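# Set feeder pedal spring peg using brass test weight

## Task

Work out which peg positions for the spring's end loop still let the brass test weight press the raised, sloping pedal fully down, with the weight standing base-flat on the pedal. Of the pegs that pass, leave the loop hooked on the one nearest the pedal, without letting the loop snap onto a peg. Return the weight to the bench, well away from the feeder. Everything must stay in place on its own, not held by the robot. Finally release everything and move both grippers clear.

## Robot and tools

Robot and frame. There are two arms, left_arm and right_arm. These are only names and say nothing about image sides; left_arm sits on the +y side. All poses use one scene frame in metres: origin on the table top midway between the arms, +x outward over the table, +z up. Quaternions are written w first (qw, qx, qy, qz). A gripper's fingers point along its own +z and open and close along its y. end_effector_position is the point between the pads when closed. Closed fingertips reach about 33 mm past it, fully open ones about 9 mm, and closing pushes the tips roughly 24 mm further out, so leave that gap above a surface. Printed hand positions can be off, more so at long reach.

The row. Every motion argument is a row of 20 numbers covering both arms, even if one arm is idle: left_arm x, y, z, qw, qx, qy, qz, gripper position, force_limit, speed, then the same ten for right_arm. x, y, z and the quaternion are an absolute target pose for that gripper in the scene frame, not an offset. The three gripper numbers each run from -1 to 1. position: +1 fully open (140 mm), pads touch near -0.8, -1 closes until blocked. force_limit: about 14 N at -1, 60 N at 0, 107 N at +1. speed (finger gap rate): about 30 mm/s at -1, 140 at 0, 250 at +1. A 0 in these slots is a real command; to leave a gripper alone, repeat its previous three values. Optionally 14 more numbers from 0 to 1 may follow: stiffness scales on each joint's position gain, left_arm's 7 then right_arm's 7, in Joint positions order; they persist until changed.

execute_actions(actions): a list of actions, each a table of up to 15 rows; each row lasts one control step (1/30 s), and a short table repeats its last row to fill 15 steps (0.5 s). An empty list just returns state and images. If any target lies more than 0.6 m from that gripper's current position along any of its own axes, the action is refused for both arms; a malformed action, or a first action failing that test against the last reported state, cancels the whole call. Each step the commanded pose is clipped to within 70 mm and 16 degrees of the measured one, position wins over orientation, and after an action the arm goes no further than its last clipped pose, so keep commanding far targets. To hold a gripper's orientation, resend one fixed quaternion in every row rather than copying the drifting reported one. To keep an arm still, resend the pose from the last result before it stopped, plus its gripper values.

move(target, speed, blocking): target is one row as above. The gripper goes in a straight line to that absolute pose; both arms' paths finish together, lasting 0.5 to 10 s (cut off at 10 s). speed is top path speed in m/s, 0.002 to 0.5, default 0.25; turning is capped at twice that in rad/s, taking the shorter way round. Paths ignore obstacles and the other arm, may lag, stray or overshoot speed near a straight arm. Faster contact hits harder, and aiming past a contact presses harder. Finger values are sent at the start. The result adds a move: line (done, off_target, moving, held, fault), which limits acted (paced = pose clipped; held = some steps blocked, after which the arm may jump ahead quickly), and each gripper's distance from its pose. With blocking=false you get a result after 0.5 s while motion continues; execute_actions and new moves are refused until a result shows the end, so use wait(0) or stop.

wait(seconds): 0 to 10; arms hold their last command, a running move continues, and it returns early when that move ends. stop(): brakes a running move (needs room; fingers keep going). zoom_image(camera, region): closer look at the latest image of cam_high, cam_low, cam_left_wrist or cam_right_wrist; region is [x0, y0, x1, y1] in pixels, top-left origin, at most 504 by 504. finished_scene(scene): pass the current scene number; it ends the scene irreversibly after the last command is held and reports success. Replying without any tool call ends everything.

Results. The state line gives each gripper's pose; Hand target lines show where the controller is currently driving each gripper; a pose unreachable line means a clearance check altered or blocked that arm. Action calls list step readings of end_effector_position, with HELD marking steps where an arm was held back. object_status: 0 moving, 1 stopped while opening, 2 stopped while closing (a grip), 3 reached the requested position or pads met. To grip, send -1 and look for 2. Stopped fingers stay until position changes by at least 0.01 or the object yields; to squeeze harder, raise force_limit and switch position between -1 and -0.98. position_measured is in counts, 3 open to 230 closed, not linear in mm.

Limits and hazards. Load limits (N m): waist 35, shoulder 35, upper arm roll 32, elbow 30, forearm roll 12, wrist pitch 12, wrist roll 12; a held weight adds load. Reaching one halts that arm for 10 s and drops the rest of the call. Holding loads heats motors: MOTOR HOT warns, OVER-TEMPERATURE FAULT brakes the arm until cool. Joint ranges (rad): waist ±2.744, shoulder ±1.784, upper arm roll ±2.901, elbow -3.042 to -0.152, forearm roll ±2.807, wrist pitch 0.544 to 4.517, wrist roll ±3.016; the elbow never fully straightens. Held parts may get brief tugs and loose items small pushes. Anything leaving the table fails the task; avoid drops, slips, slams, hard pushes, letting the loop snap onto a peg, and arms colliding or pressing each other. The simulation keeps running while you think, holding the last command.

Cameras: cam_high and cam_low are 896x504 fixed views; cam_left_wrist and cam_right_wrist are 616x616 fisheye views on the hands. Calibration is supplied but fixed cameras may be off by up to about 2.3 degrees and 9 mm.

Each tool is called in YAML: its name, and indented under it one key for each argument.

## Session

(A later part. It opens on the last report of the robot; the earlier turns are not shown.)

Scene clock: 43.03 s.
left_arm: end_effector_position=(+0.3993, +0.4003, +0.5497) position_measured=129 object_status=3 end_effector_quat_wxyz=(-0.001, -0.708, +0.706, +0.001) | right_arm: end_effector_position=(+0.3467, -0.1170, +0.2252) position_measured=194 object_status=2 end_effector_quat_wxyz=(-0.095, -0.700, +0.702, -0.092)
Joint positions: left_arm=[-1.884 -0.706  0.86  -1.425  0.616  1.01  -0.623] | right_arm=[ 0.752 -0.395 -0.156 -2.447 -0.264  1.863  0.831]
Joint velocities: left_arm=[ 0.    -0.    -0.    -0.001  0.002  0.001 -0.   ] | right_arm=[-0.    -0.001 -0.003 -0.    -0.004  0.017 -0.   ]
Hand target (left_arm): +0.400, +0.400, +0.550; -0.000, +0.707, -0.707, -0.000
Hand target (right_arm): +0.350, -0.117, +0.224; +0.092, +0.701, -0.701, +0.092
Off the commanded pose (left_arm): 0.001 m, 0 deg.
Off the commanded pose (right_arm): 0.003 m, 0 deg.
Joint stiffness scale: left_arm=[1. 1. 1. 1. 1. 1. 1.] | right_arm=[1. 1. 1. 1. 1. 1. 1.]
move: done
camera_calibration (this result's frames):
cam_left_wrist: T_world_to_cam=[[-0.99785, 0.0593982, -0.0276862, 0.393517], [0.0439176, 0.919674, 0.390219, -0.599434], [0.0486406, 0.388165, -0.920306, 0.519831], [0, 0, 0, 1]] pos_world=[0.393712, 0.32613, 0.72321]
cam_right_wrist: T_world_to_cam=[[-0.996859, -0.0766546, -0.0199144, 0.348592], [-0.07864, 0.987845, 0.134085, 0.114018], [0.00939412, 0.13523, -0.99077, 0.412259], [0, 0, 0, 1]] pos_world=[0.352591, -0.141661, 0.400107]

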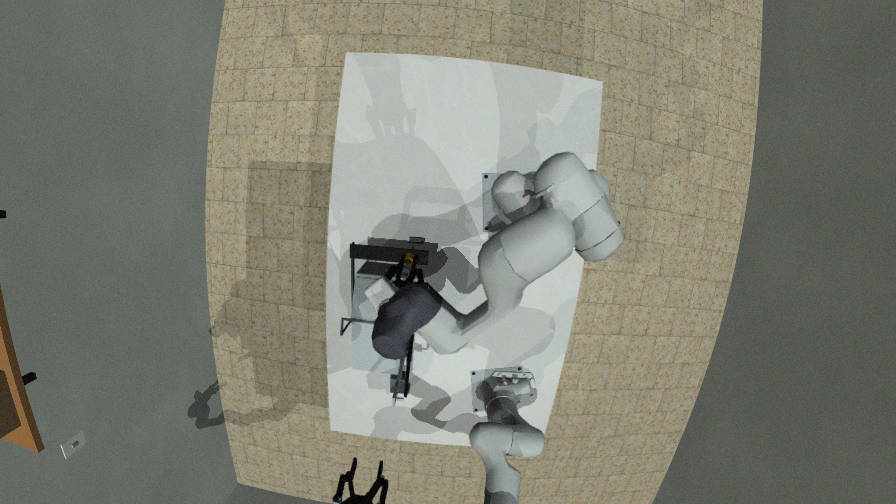

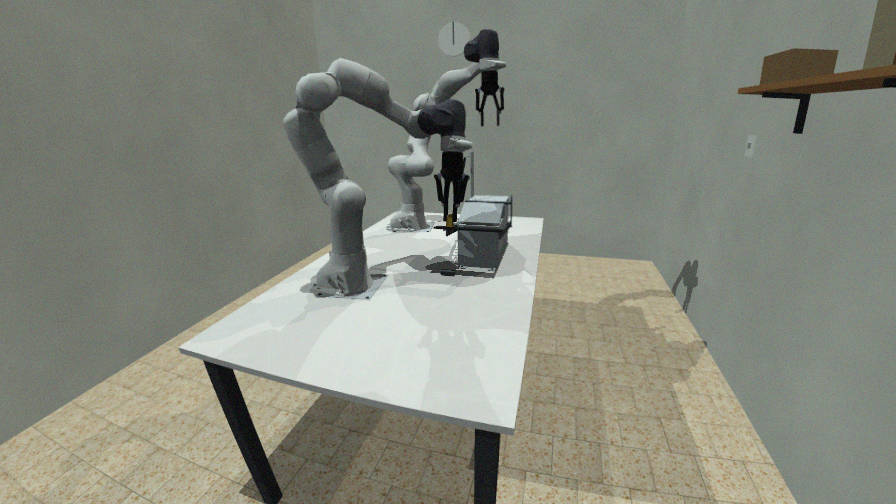

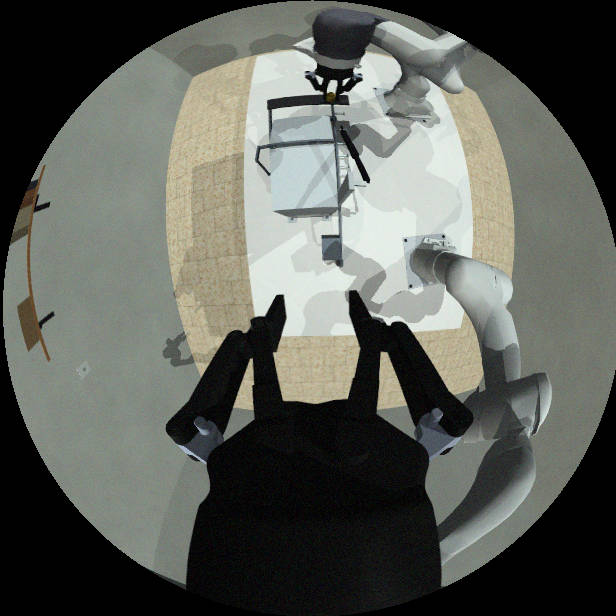

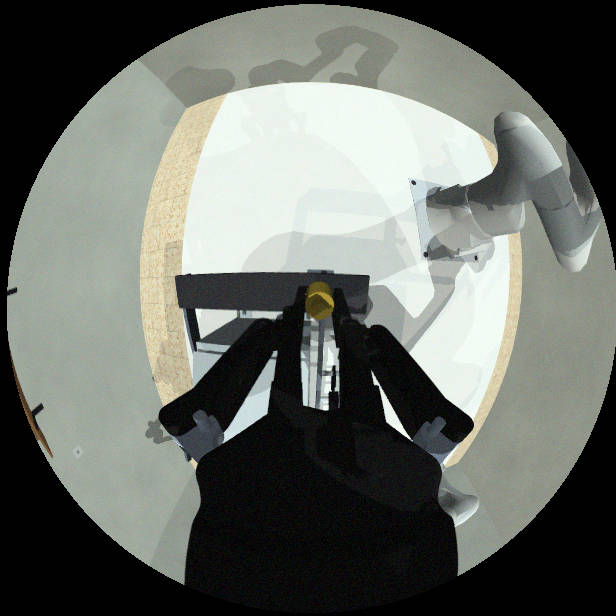

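In contact, centred. Release.

move:
  target: [0.4,0.4,0.55,0,0.707,-0.707,0,0,0,0,0.348,-0.117,0.225,0.0923,0.701,-0.701,0.0923,-0.2,0,-0.7]
  speed: 0.03

wait:
  seconds: 2

zoom_image:
  camera: "cam_low"
  region: [420, 170, 530, 280]

Scene clock: 44.00 s.
left_arm: end_effector_position=(+0.3993, +0.4003, +0.5497) position_measured=129 object_status=3 end_effector_quat_wxyz=(-0.001, -0.708, +0.706, +0.001) | right_arm: end_effector_position=(+0.3470, -0.1170, +0.2248) position_measured=154 object_status=3 end_effector_quat_wxyz=(-0.094, -0.701, +0.701, -0.092)
Joint positions: left_arm=[-1.884 -0.706  0.86  -1.425  0.616  1.01  -0.623] | right_arm=[ 0.752 -0.395 -0.157 -2.449 -0.265  1.866  0.831]
Joint velocities: left_arm=[-0.001 -0.001  0.001  0.001 -0.    -0.     0.   ] | right_arm=[-0.    -0.001  0.002 -0.001  0.001 -0.001 -0.001]
Hand target (left_arm): +0.400, +0.400, +0.550; -0.000, +0.707, -0.707, -0.000
Hand target (right_arm): +0.348, -0.117, +0.225; +0.092, +0.701, -0.701, +0.092
Off the commanded pose (left_arm): 0.001 m, 0 deg.
Off the commanded pose (right_arm): 0.001 m, 0 deg.
Joint stiffness scale: left_arm=[1. 1. 1. 1. 1. 1. 1.] | right_arm=[1. 1. 1. 1. 1. 1. 1.]
move: done
camera_calibration (this result's frames):
cam_left_wrist: T_world_to_cam=[[-0.99785, 0.0594039, -0.0276871, 0.393514], [0.0439225, 0.919673, 0.39022, -0.599436], [0.0486437, 0.388165, -0.920305, 0.51983], [0, 0, 0, 1]] pos_world=[0.39371, 0.326129, 0.723209]
cam_right_wrist: T_world_to_cam=[[-0.996795, -0.0772064, -0.0209656, 0.349053], [-0.0793323, 0.987748, 0.134388, 0.114252], [0.0103331, 0.13562, -0.990707, 0.411581], [0, 0, 0, 1]] pos_world=[0.352746, -0.141722, 0.39972]

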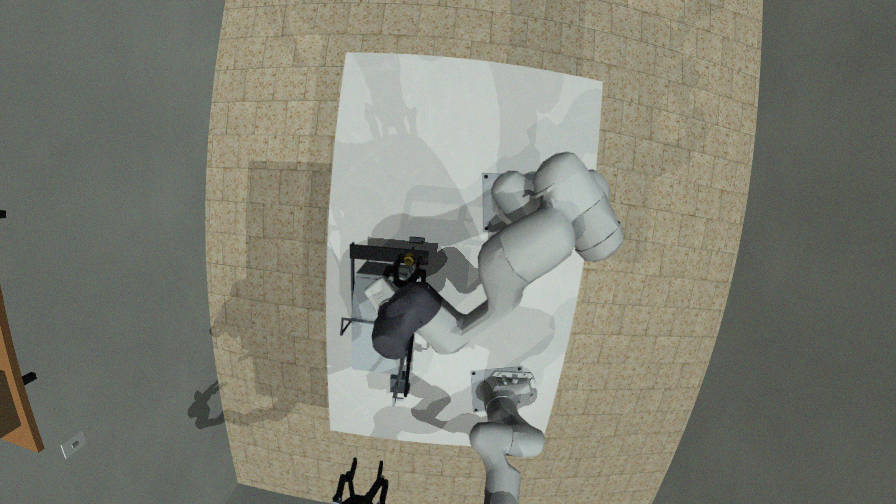

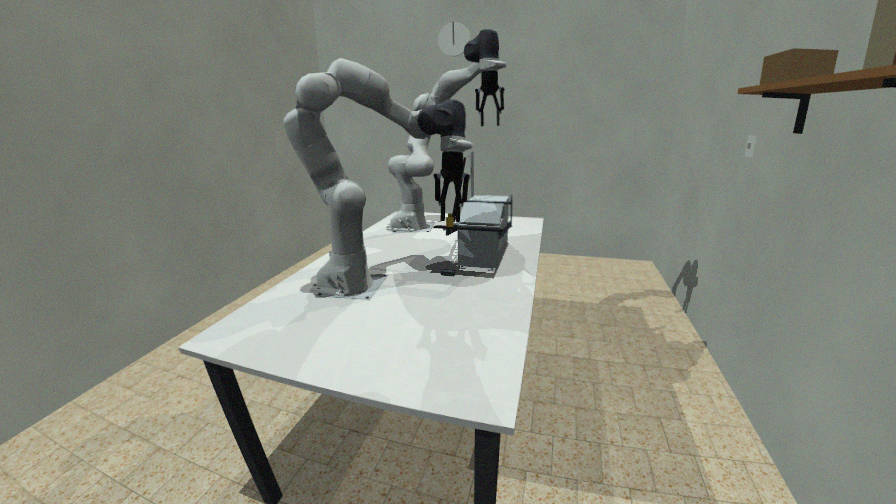

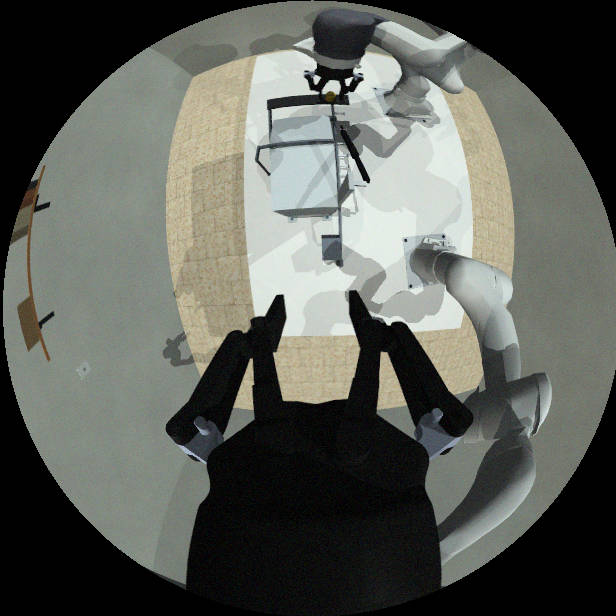

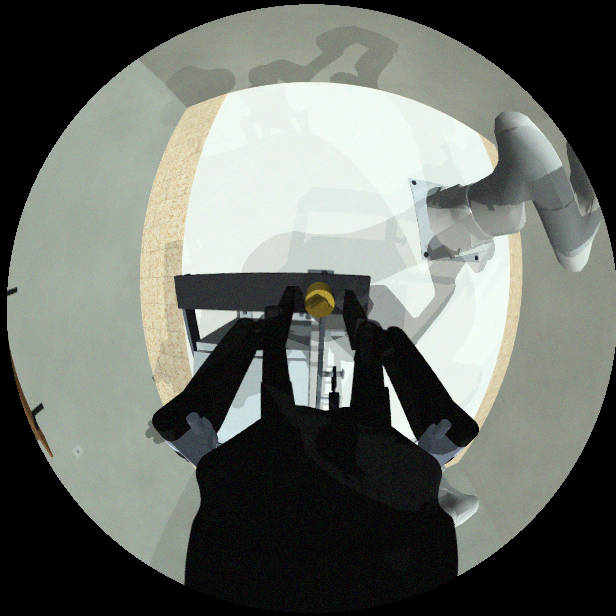

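Scene clock: 46.00 s.
left_arm: end_effector_position=(+0.3993, +0.4003, +0.5497) position_measured=129 object_status=3 end_effector_quat_wxyz=(-0.001, -0.708, +0.706, +0.001) | right_arm: end_effector_position=(+0.3470, -0.1170, +0.2247) position_measured=154 object_status=3 end_effector_quat_wxyz=(-0.094, -0.701, +0.701, -0.092)
Joint positions: left_arm=[-1.884 -0.706  0.86  -1.425  0.616  1.01  -0.623] | right_arm=[ 0.752 -0.395 -0.157 -2.449 -0.265  1.866  0.831]
Joint velocities: left_arm=[ 0.    -0.     0.    -0.001 -0.001  0.001 -0.   ] | right_arm=[ 0.     0.001 -0.001 -0.001 -0.     0.    -0.001]
Hand target (left_arm): +0.400, +0.400, +0.550; -0.000, +0.707, -0.707, -0.000
Hand target (right_arm): +0.348, -0.117, +0.225; +0.092, +0.701, -0.701, +0.092
Off the commanded pose (left_arm): 0.001 m, 0 deg.
Off the commanded pose (right_arm): 0.001 m, 0 deg.
Joint stiffness scale: left_arm=[1. 1. 1. 1. 1. 1. 1.] | right_arm=[1. 1. 1. 1. 1. 1. 1.]
wait: 2.00 s; at rest by 0.17 s
camera_calibration (this result's frames):
cam_left_wrist: T_world_to_cam=[[-0.997849, 0.0594226, -0.027691, 0.393505], [0.0439383, 0.919673, 0.39022, -0.59944], [0.0486545, 0.388164, -0.920305, 0.519824], [0, 0, 0, 1]] pos_world=[0.393705, 0.326129, 0.723207]
cam_right_wrist: T_world_to_cam=[[-0.99679, -0.0772714, -0.0209577, 0.349023], [-0.0793949, 0.987753, 0.134318, 0.114326], [0.0103221, 0.13555, -0.990717, 0.411524], [0, 0, 0, 1]] pos_world=[0.352732, -0.141738, 0.399663]

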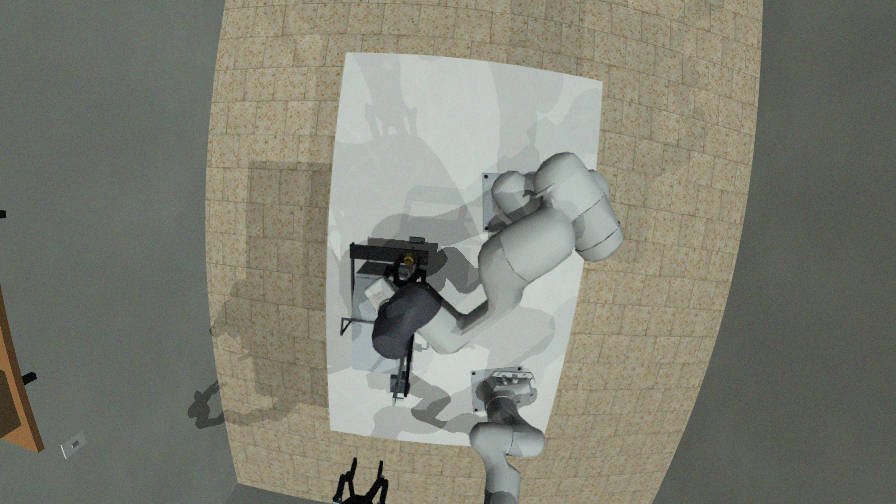

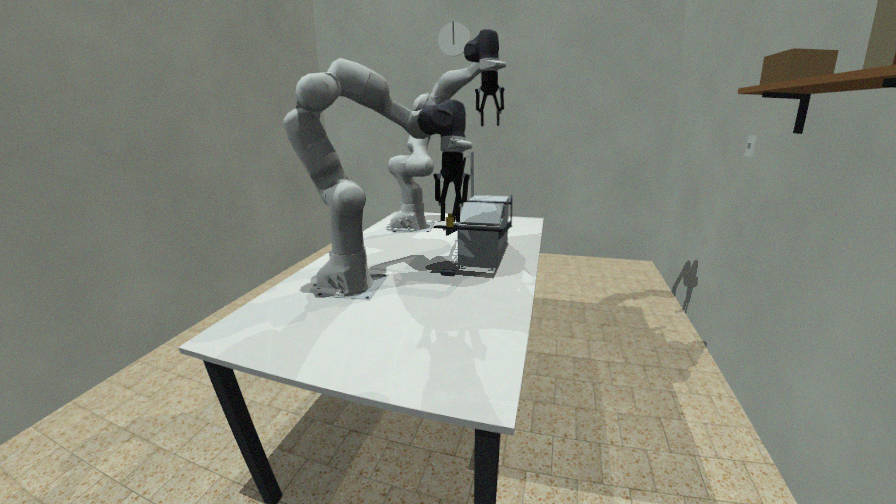

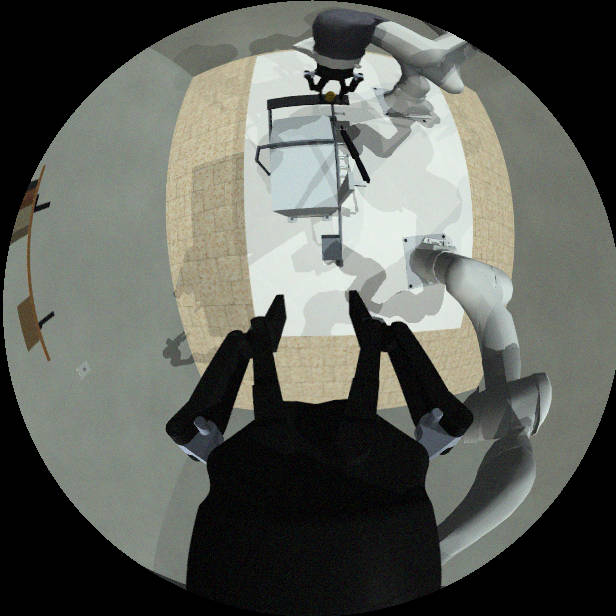

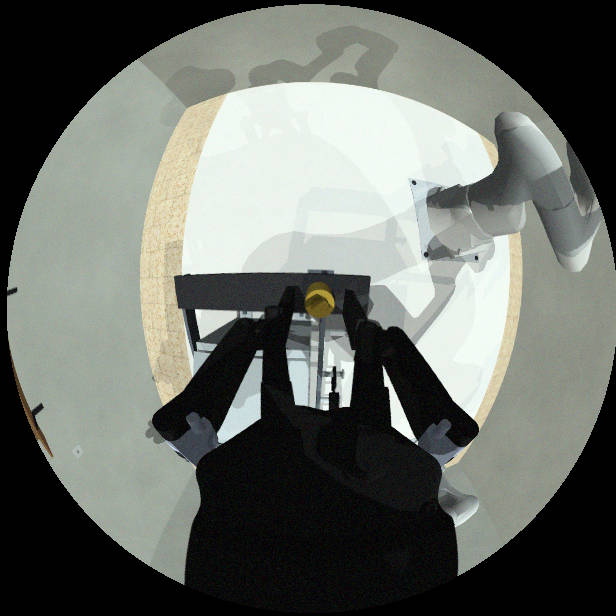

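Region (420, 170, 530, 280) of cam_low's 896x504 image, scaled by 4.582, with more detail than that image has.

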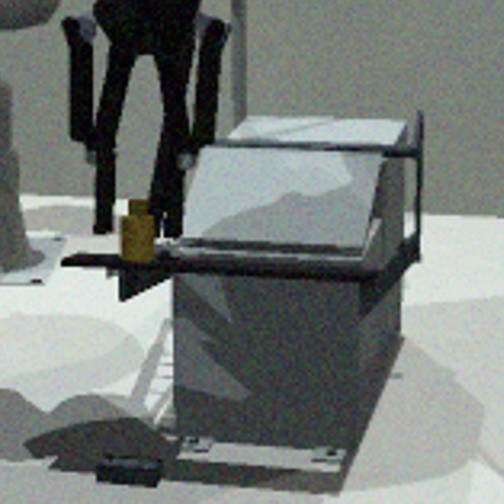

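move:
  target: [0.4,0.4,0.55,0,0.707,-0.707,0,0,0,0,0.348,-0.120,0.213,0.0923,0.701,-0.701,0.0923,-0.2,0,-0.7]
  speed: 0.04

move:
  target: [0.4,0.4,0.55,0,0.707,-0.707,0,0,0,0,0.348,-0.120,0.213,0.0923,0.701,-0.701,0.0923,-1,0,-0.5]

move:
  target: [0.4,0.4,0.55,0,0.707,-0.707,0,0,0,0,0.34,-0.14,0.27,0.0923,0.701,-0.701,0.0923,-1,0,-0.5]
  speed: 0.15

move:
  target: [0.36,0.25,0.55,0,0.707,-0.707,0,-0.2,0,0,0.4,-0.33,0.27,0,0.707,-0.707,0,-1,0,-0.5]

move:
  target: [0.32,0.05,0.42,0,0.707,-0.707,0,-0.2,0,0,0.4,-0.33,0.27,0,0.707,-0.707,0,-1,0,-0.5]

Scene clock: 47.67 s.
left_arm: end_effector_position=(+0.3993, +0.4003, +0.5497) position_measured=129 object_status=3 end_effector_quat_wxyz=(-0.001, -0.708, +0.706, +0.001) | right_arm: end_effector_position=(+0.3459, -0.1194, +0.2143) position_measured=154 object_status=3 end_effector_quat_wxyz=(-0.093, -0.702, +0.700, -0.092)
Joint positions: left_arm=[-1.884 -0.706  0.86  -1.425  0.616  1.01  -0.623] | right_arm=[ 0.751 -0.395 -0.161 -2.476 -0.271  1.895  0.831]
Joint velocities: left_arm=[ 0.     0.001  0.    -0.     0.    -0.     0.001] | right_arm=[ 0.002 -0.002 -0.001 -0.001 -0.002  0.016  0.   ]
Hand target (left_arm): +0.400, +0.400, +0.550; -0.000, +0.707, -0.707, -0.000
Hand target (right_arm): +0.348, -0.120, +0.213; +0.092, +0.701, -0.701, +0.092
Off the commanded pose (left_arm): 0.001 m, 0 deg.
Off the commanded pose (right_arm): 0.003 m, 0 deg.
Joint stiffness scale: left_arm=[1. 1. 1. 1. 1. 1. 1.] | right_arm=[1. 1. 1. 1. 1. 1. 1.]
move: done
camera_calibration (this result's frames):
cam_left_wrist: T_world_to_cam=[[-0.997848, 0.0594341, -0.0276926, 0.393499], [0.0439482, 0.919672, 0.39022, -0.599443], [0.0486604, 0.388163, -0.920305, 0.519821], [0, 0, 0, 1]] pos_world=[0.393702, 0.326128, 0.723206]
cam_right_wrist: T_world_to_cam=[[-0.996407, -0.0818772, -0.0216802, 0.347007], [-0.084068, 0.987221, 0.135379, 0.119288], [0.0103187, 0.136715, -0.990557, 0.401614], [0, 0, 0, 1]] pos_world=[0.351644, -0.144259, 0.389195]

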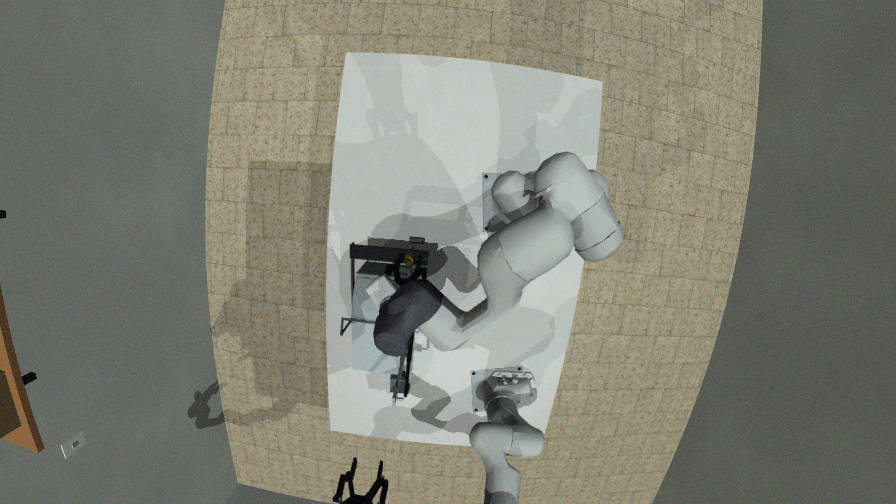

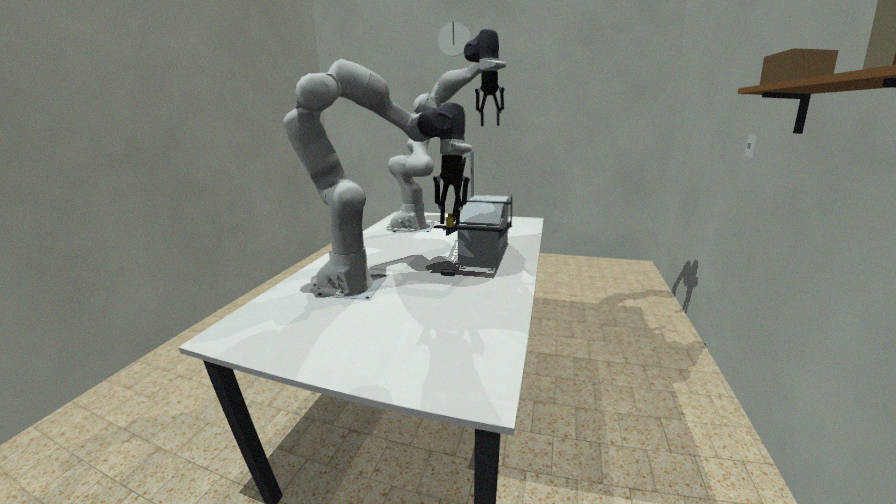

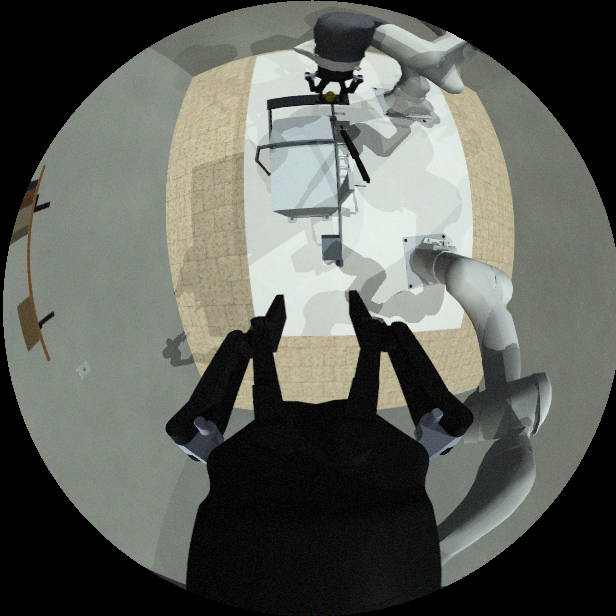

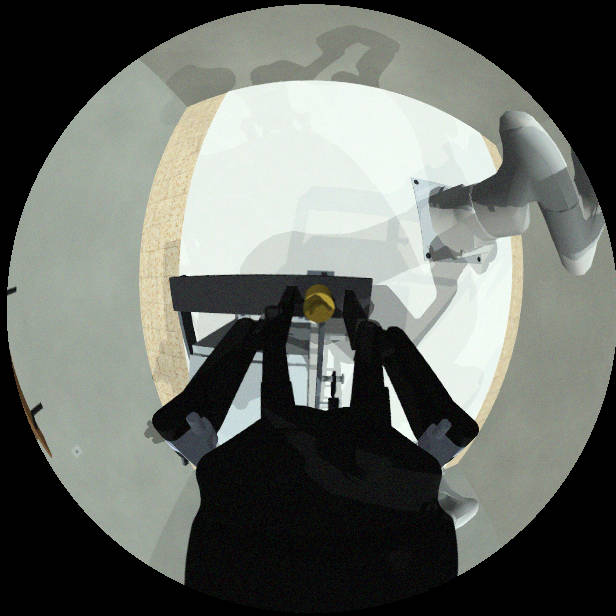

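Scene clock: 48.37 s.
left_arm: end_effector_position=(+0.3993, +0.4003, +0.5497) position_measured=129 object_status=3 end_effector_quat_wxyz=(-0.001, -0.708, +0.706, +0.001) | right_arm: end_effector_position=(+0.3461, -0.1193, +0.2143) position_measured=193 object_status=2 end_effector_quat_wxyz=(-0.093, -0.702, +0.700, -0.092)
Joint positions: left_arm=[-1.884 -0.706  0.86  -1.425  0.616  1.01  -0.623] | right_arm=[ 0.751 -0.395 -0.161 -2.476 -0.271  1.896  0.831]
Joint velocities: left_arm=[-0.    -0.001 -0.001  0.001  0.    -0.001  0.001] | right_arm=[ 0.001 -0.001 -0.002  0.    -0.001 -0.     0.   ]
Hand target (left_arm): +0.400, +0.400, +0.550; -0.000, +0.707, -0.707, -0.000
Hand target (right_arm): +0.348, -0.120, +0.213; +0.092, +0.701, -0.701, +0.092
Off the commanded pose (left_arm): 0.001 m, 0 deg.
Off the commanded pose (right_arm): 0.002 m, 0 deg.
Joint stiffness scale: left_arm=[1. 1. 1. 1. 1. 1. 1.] | right_arm=[1. 1. 1. 1. 1. 1. 1.]
move: done
camera_calibration (this result's frames):
cam_left_wrist: T_world_to_cam=[[-0.997848, 0.0594343, -0.0276928, 0.393499], [0.0439484, 0.919672, 0.39022, -0.599443], [0.0486608, 0.388163, -0.920305, 0.519821], [0, 0, 0, 1]] pos_world=[0.393702, 0.326128, 0.723206]
cam_right_wrist: T_world_to_cam=[[-0.996377, -0.0820724, -0.0222895, 0.347334], [-0.0843473, 0.987165, 0.135612, 0.119255], [0.0108734, 0.137001, -0.990511, 0.401449], [0, 0, 0, 1]] pos_world=[0.351769, -0.144217, 0.389209]

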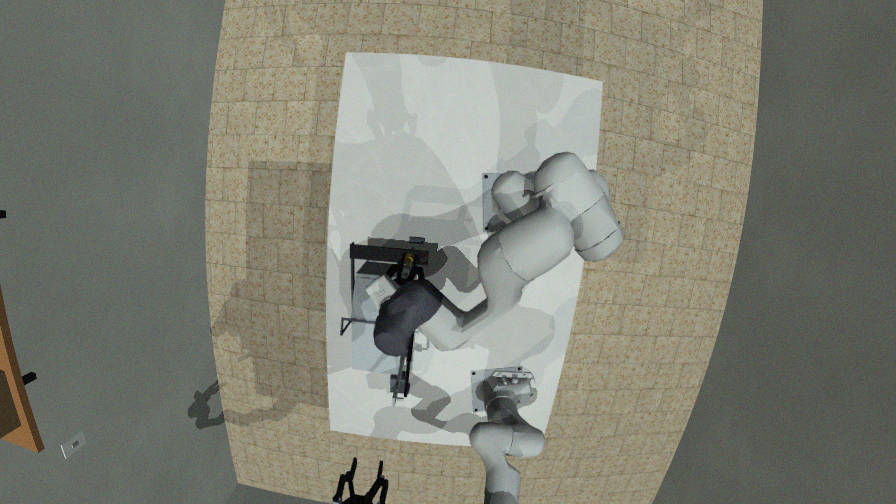

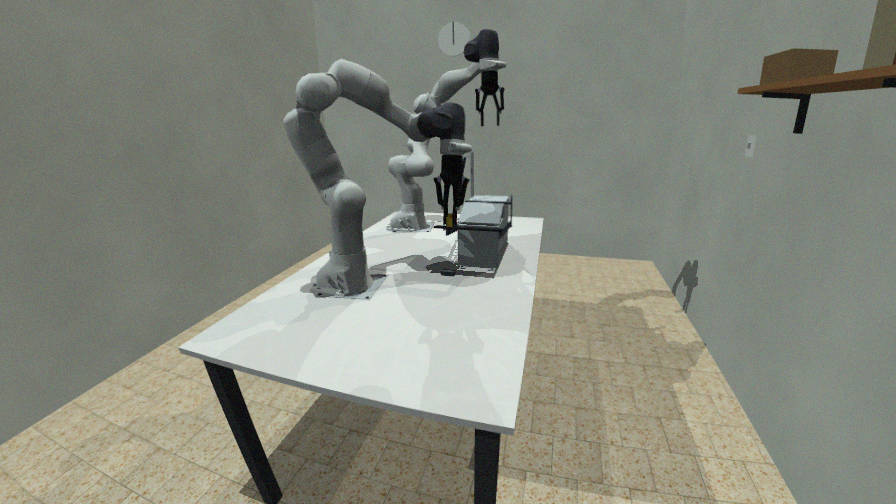

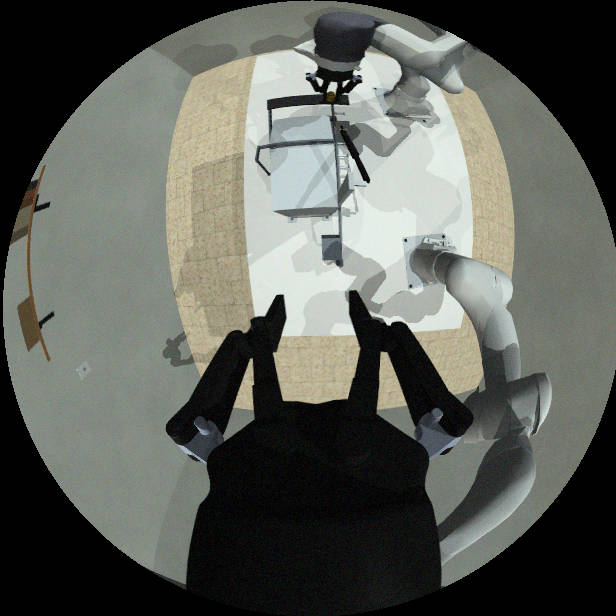

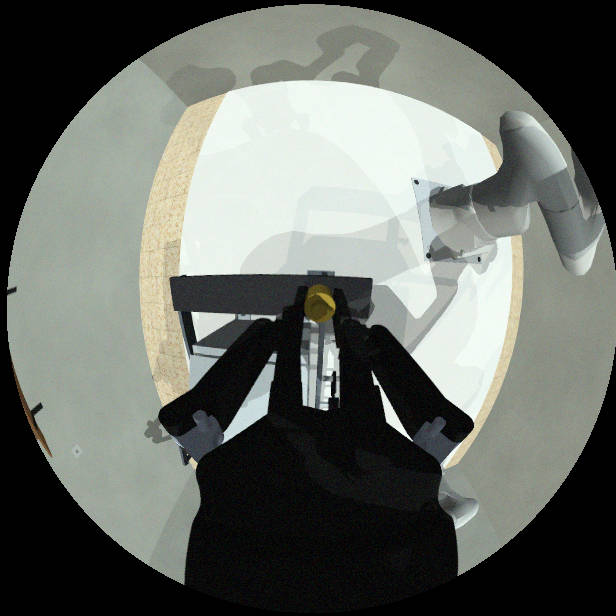

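Scene clock: 49.43 s.
left_arm: end_effector_position=(+0.3993, +0.4003, +0.5497) position_measured=129 object_status=3 end_effector_quat_wxyz=(-0.001, -0.708, +0.706, +0.001) | right_arm: end_effector_position=(+0.3406, -0.1378, +0.2684) position_measured=193 object_status=2 end_effector_quat_wxyz=(-0.092, -0.698, +0.704, -0.093)
Joint positions: left_arm=[-1.884 -0.706  0.86  -1.425  0.616  1.01  -0.623] | right_arm=[ 0.745 -0.491 -0.162 -2.416 -0.275  1.745  0.806]
Joint velocities: left_arm=[ 0.     0.001  0.     0.001 -0.    -0.001 -0.   ] | right_arm=[-0.     0.001  0.     0.    -0.001 -0.01  -0.008]
Hand target (left_arm): +0.400, +0.400, +0.550; -0.000, +0.707, -0.707, -0.000
Hand target (right_arm): +0.341, -0.139, +0.270; +0.092, +0.700, -0.702, +0.093
Off the commanded pose (left_arm): 0.001 m, 0 deg.
Off the commanded pose (right_arm): 0.003 m, 1 deg.
Joint stiffness scale: left_arm=[1. 1. 1. 1. 1. 1. 1.] | right_arm=[1. 1. 1. 1. 1. 1. 1.]
move: done
camera_calibration (this result's frames):
cam_left_wrist: T_world_to_cam=[[-0.997848, 0.0594343, -0.0276929, 0.3935], [0.0439483, 0.919672, 0.39022, -0.599443], [0.0486608, 0.388163, -0.920305, 0.519821], [0, 0, 0, 1]] pos_world=[0.393702, 0.326128, 0.723206]
cam_right_wrist: T_world_to_cam=[[-0.99721, -0.0698644, -0.0262769, 0.344552], [-0.0728032, 0.988045, 0.135895, 0.12588], [0.0164685, 0.137429, -0.990375, 0.455805], [0, 0, 0, 1]] pos_world=[0.345249, -0.162945, 0.443365]

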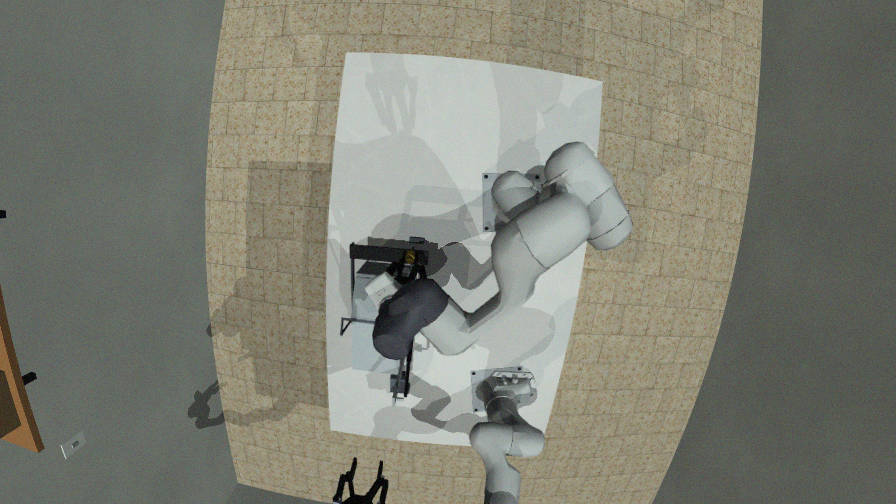

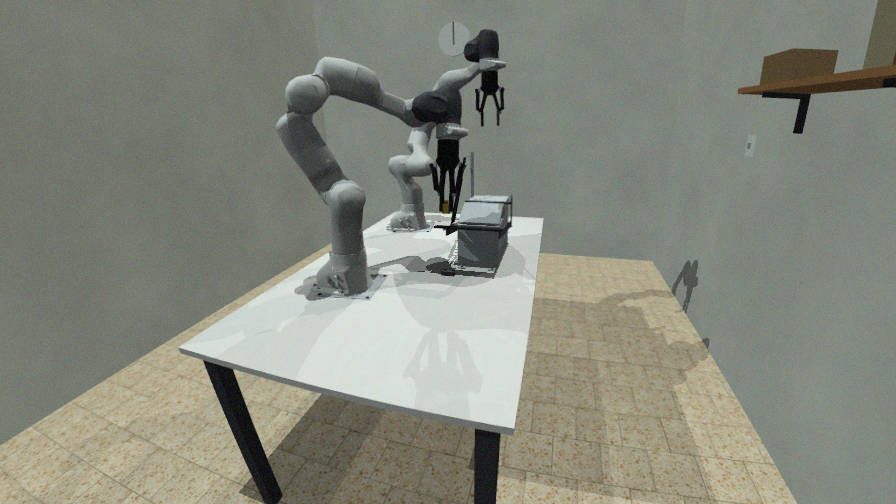

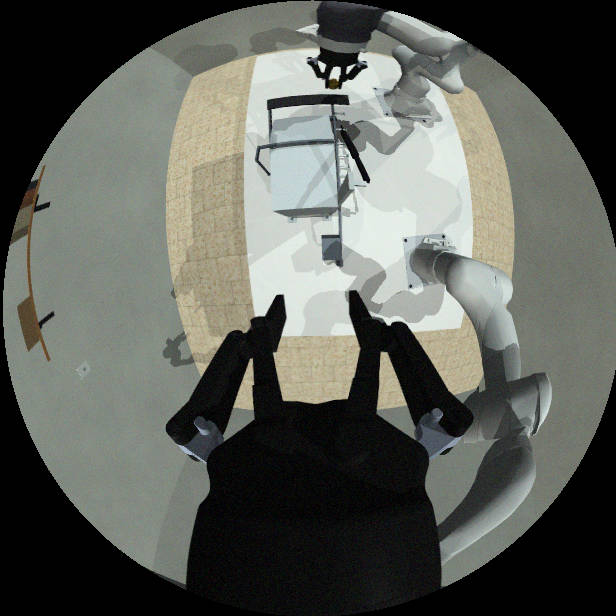

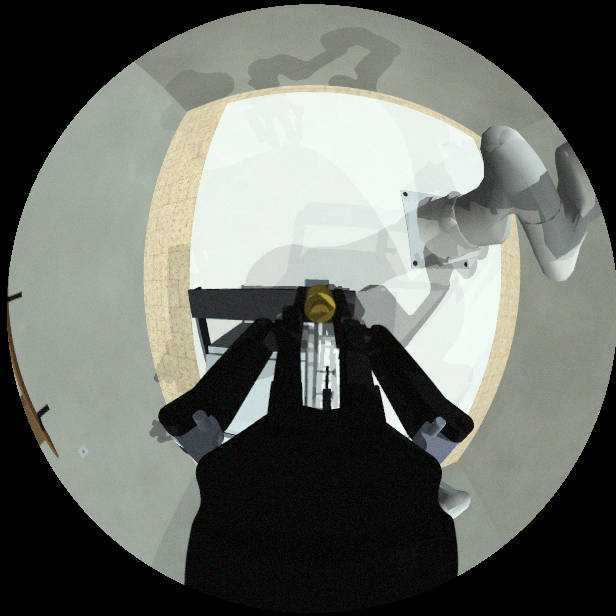

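Scene clock: 51.13 s.
left_arm: end_effector_position=(+0.3584, +0.2542, +0.5483) position_measured=154 object_status=3 end_effector_quat_wxyz=(+0.003, -0.705, +0.709, +0.003) | right_arm: end_effector_position=(+0.3984, -0.3275, +0.2696) position_measured=193 object_status=2 end_effector_quat_wxyz=(-0.001, -0.702, +0.712, +0.001)
Joint positions: left_arm=[-1.941 -0.531  0.817 -1.471  0.428  1.119 -0.819] | right_arm=[ 0.708 -0.806 -0.705 -2.479 -0.497  1.777  0.417]
Joint velocities: left_arm=[ 0.001  0.     0.     0.001  0.     0.001 -0.013] | right_arm=[ 0.004 -0.002 -0.002 -0.    -0.004 -0.004 -0.023]
Hand target (left_arm): +0.359, +0.252, +0.549; -0.002, +0.708, -0.707, -0.000
Hand target (right_arm): +0.399, -0.328, +0.271; +0.000, +0.707, -0.707, -0.000
Off the commanded pose (left_arm): 0.005 m, 1 deg.
Off the commanded pose (right_arm): 0.003 m, 1 deg.
Joint stiffness scale: left_arm=[1. 1. 1. 1. 1. 1. 1.] | right_arm=[1. 1. 1. 1. 1. 1. 1.]
move: off_target (left_arm)
camera_calibration (this result's frames):
cam_left_wrist: T_world_to_cam=[[-0.99721, 0.0681512, -0.0304615, 0.360429], [0.0504808, 0.916266, 0.397376, -0.468125], [0.0549925, 0.39473, -0.91715, 0.571544], [0, 0, 0, 1]] pos_world=[0.351625, 0.178758, 0.721193]
cam_right_wrist: T_world_to_cam=[[-0.99757, -0.0560309, -0.0413965, 0.397749], [-0.067708, 0.91965, 0.386859, 0.225205], [0.0163943, 0.388722, -0.921209, 0.545716], [0, 0, 0, 1]] pos_world=[0.403084, -0.396955, 0.432062]

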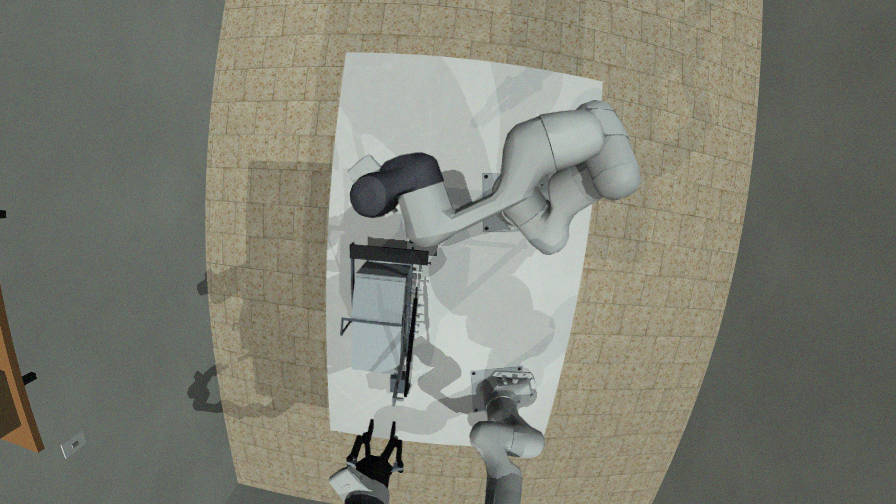

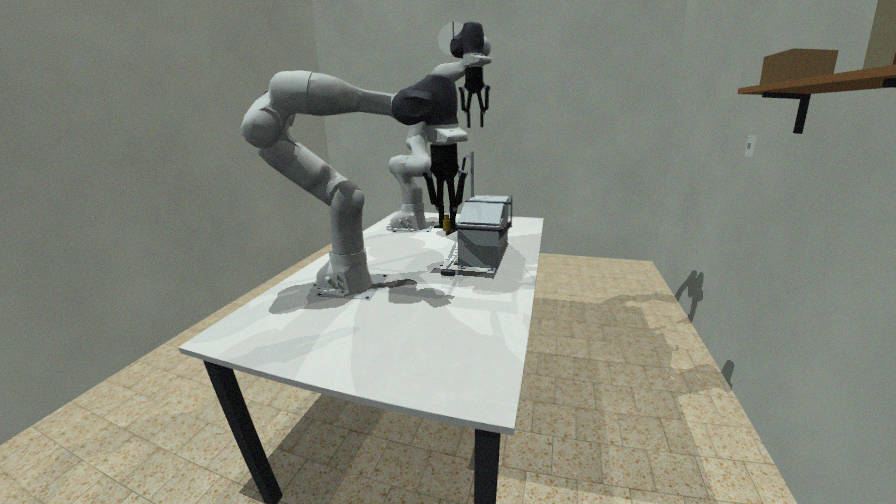

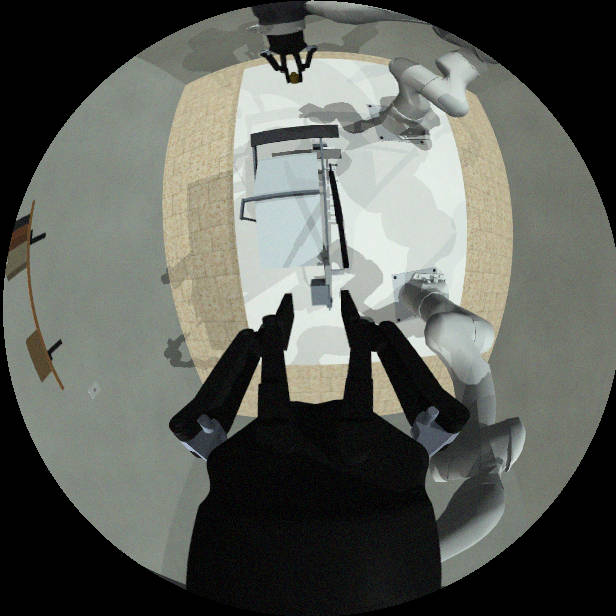

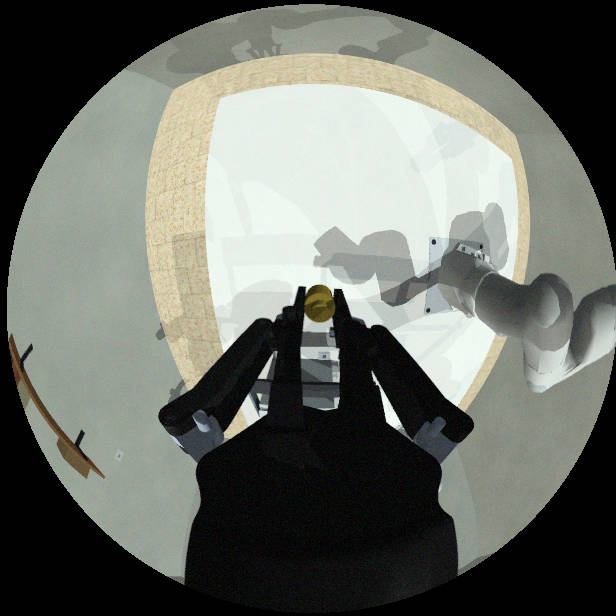

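Scene clock: 52.83 s.
left_arm: end_effector_position=(+0.3159, +0.0548, +0.4183) position_measured=154 object_status=3 end_effector_quat_wxyz=(+0.004, -0.704, +0.710, +0.002) | right_arm: end_effector_position=(+0.3987, -0.3297, +0.2686) position_measured=193 object_status=2 end_effector_quat_wxyz=(-0.002, -0.704, +0.710, +0.001)
Joint positions: left_arm=[-2.079 -0.291  0.891 -1.74   0.231  1.548 -1.014] | right_arm=[ 0.708 -0.806 -0.71  -2.478 -0.501  1.777  0.408]
Joint velocities: left_arm=[-0.    -0.001 -0.    -0.    -0.003  0.01  -0.009] | right_arm=[-0.002 -0.001 -0.001  0.001  0.001 -0.001 -0.002]
Hand target (left_arm): +0.318, +0.053, +0.419; -0.002, +0.707, -0.707, +0.000
Hand target (right_arm): +0.400, -0.330, +0.270; +0.000, +0.707, -0.707, +0.000
Off the commanded pose (left_arm): 0.007 m, 1 deg.
Off the commanded pose (right_arm): 0.002 m, 0 deg.
Joint stiffness scale: left_arm=[1. 1. 1. 1. 1. 1. 1.] | right_arm=[1. 1. 1. 1. 1. 1. 1.]
move: off_target (left_arm)
camera_calibration (this result's frames):
cam_left_wrist: T_world_to_cam=[[-0.996861, 0.0723061, -0.0322488, 0.328125], [0.0535567, 0.915849, 0.397935, -0.232749], [0.0583081, 0.394958, -0.916847, 0.53216], [0, 0, 0, 1]] pos_world=[0.308531, -0.0207434, 0.591109]
cam_right_wrist: T_world_to_cam=[[-0.997255, -0.0621968, -0.0401753, 0.395353], [-0.072909, 0.919488, 0.386297, 0.229839], [0.0129143, 0.388166, -0.921499, 0.546953], [0, 0, 0, 1]] pos_world=[0.403962, -0.399053, 0.431114]

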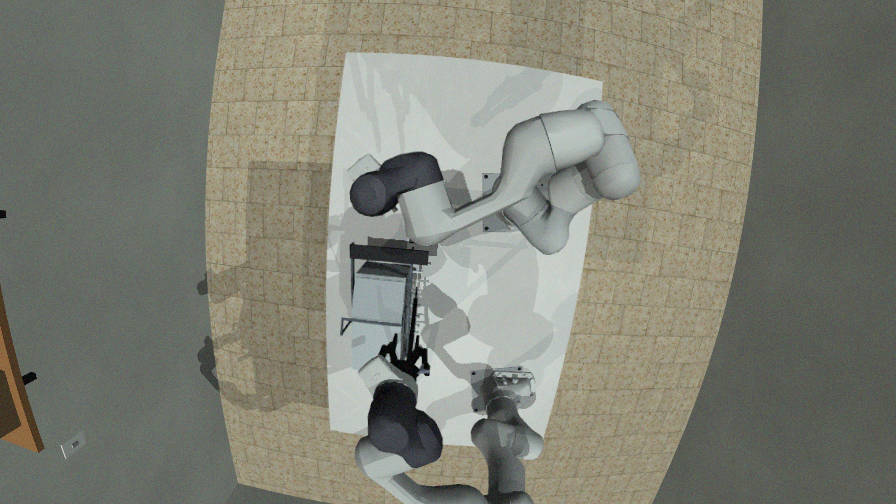

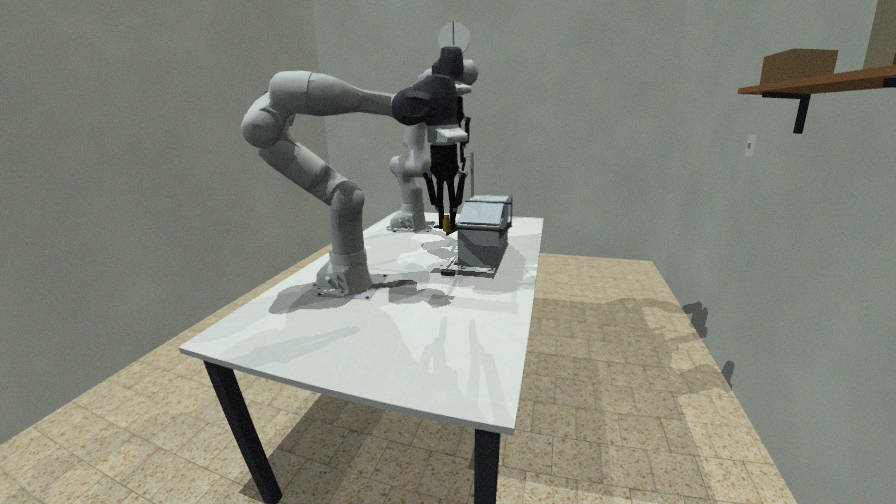

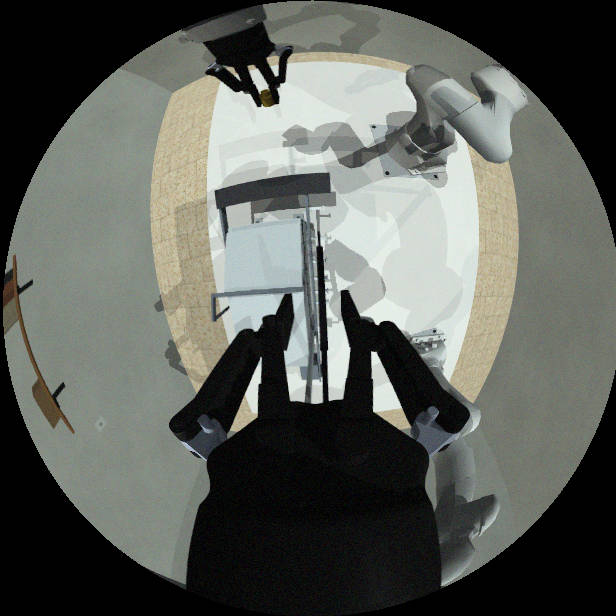

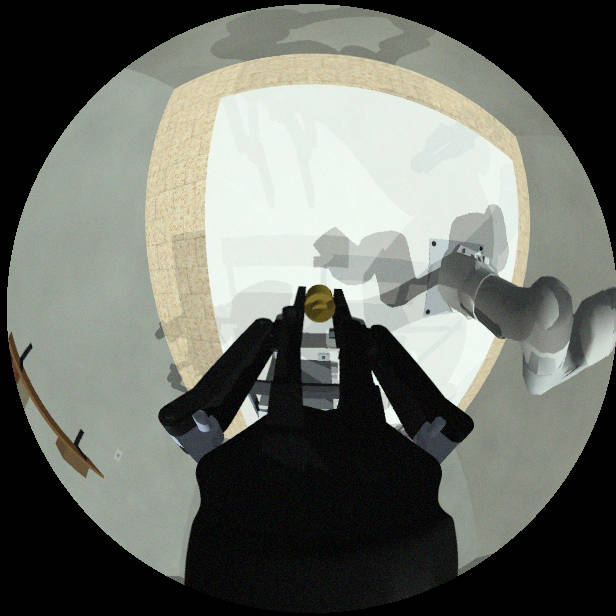

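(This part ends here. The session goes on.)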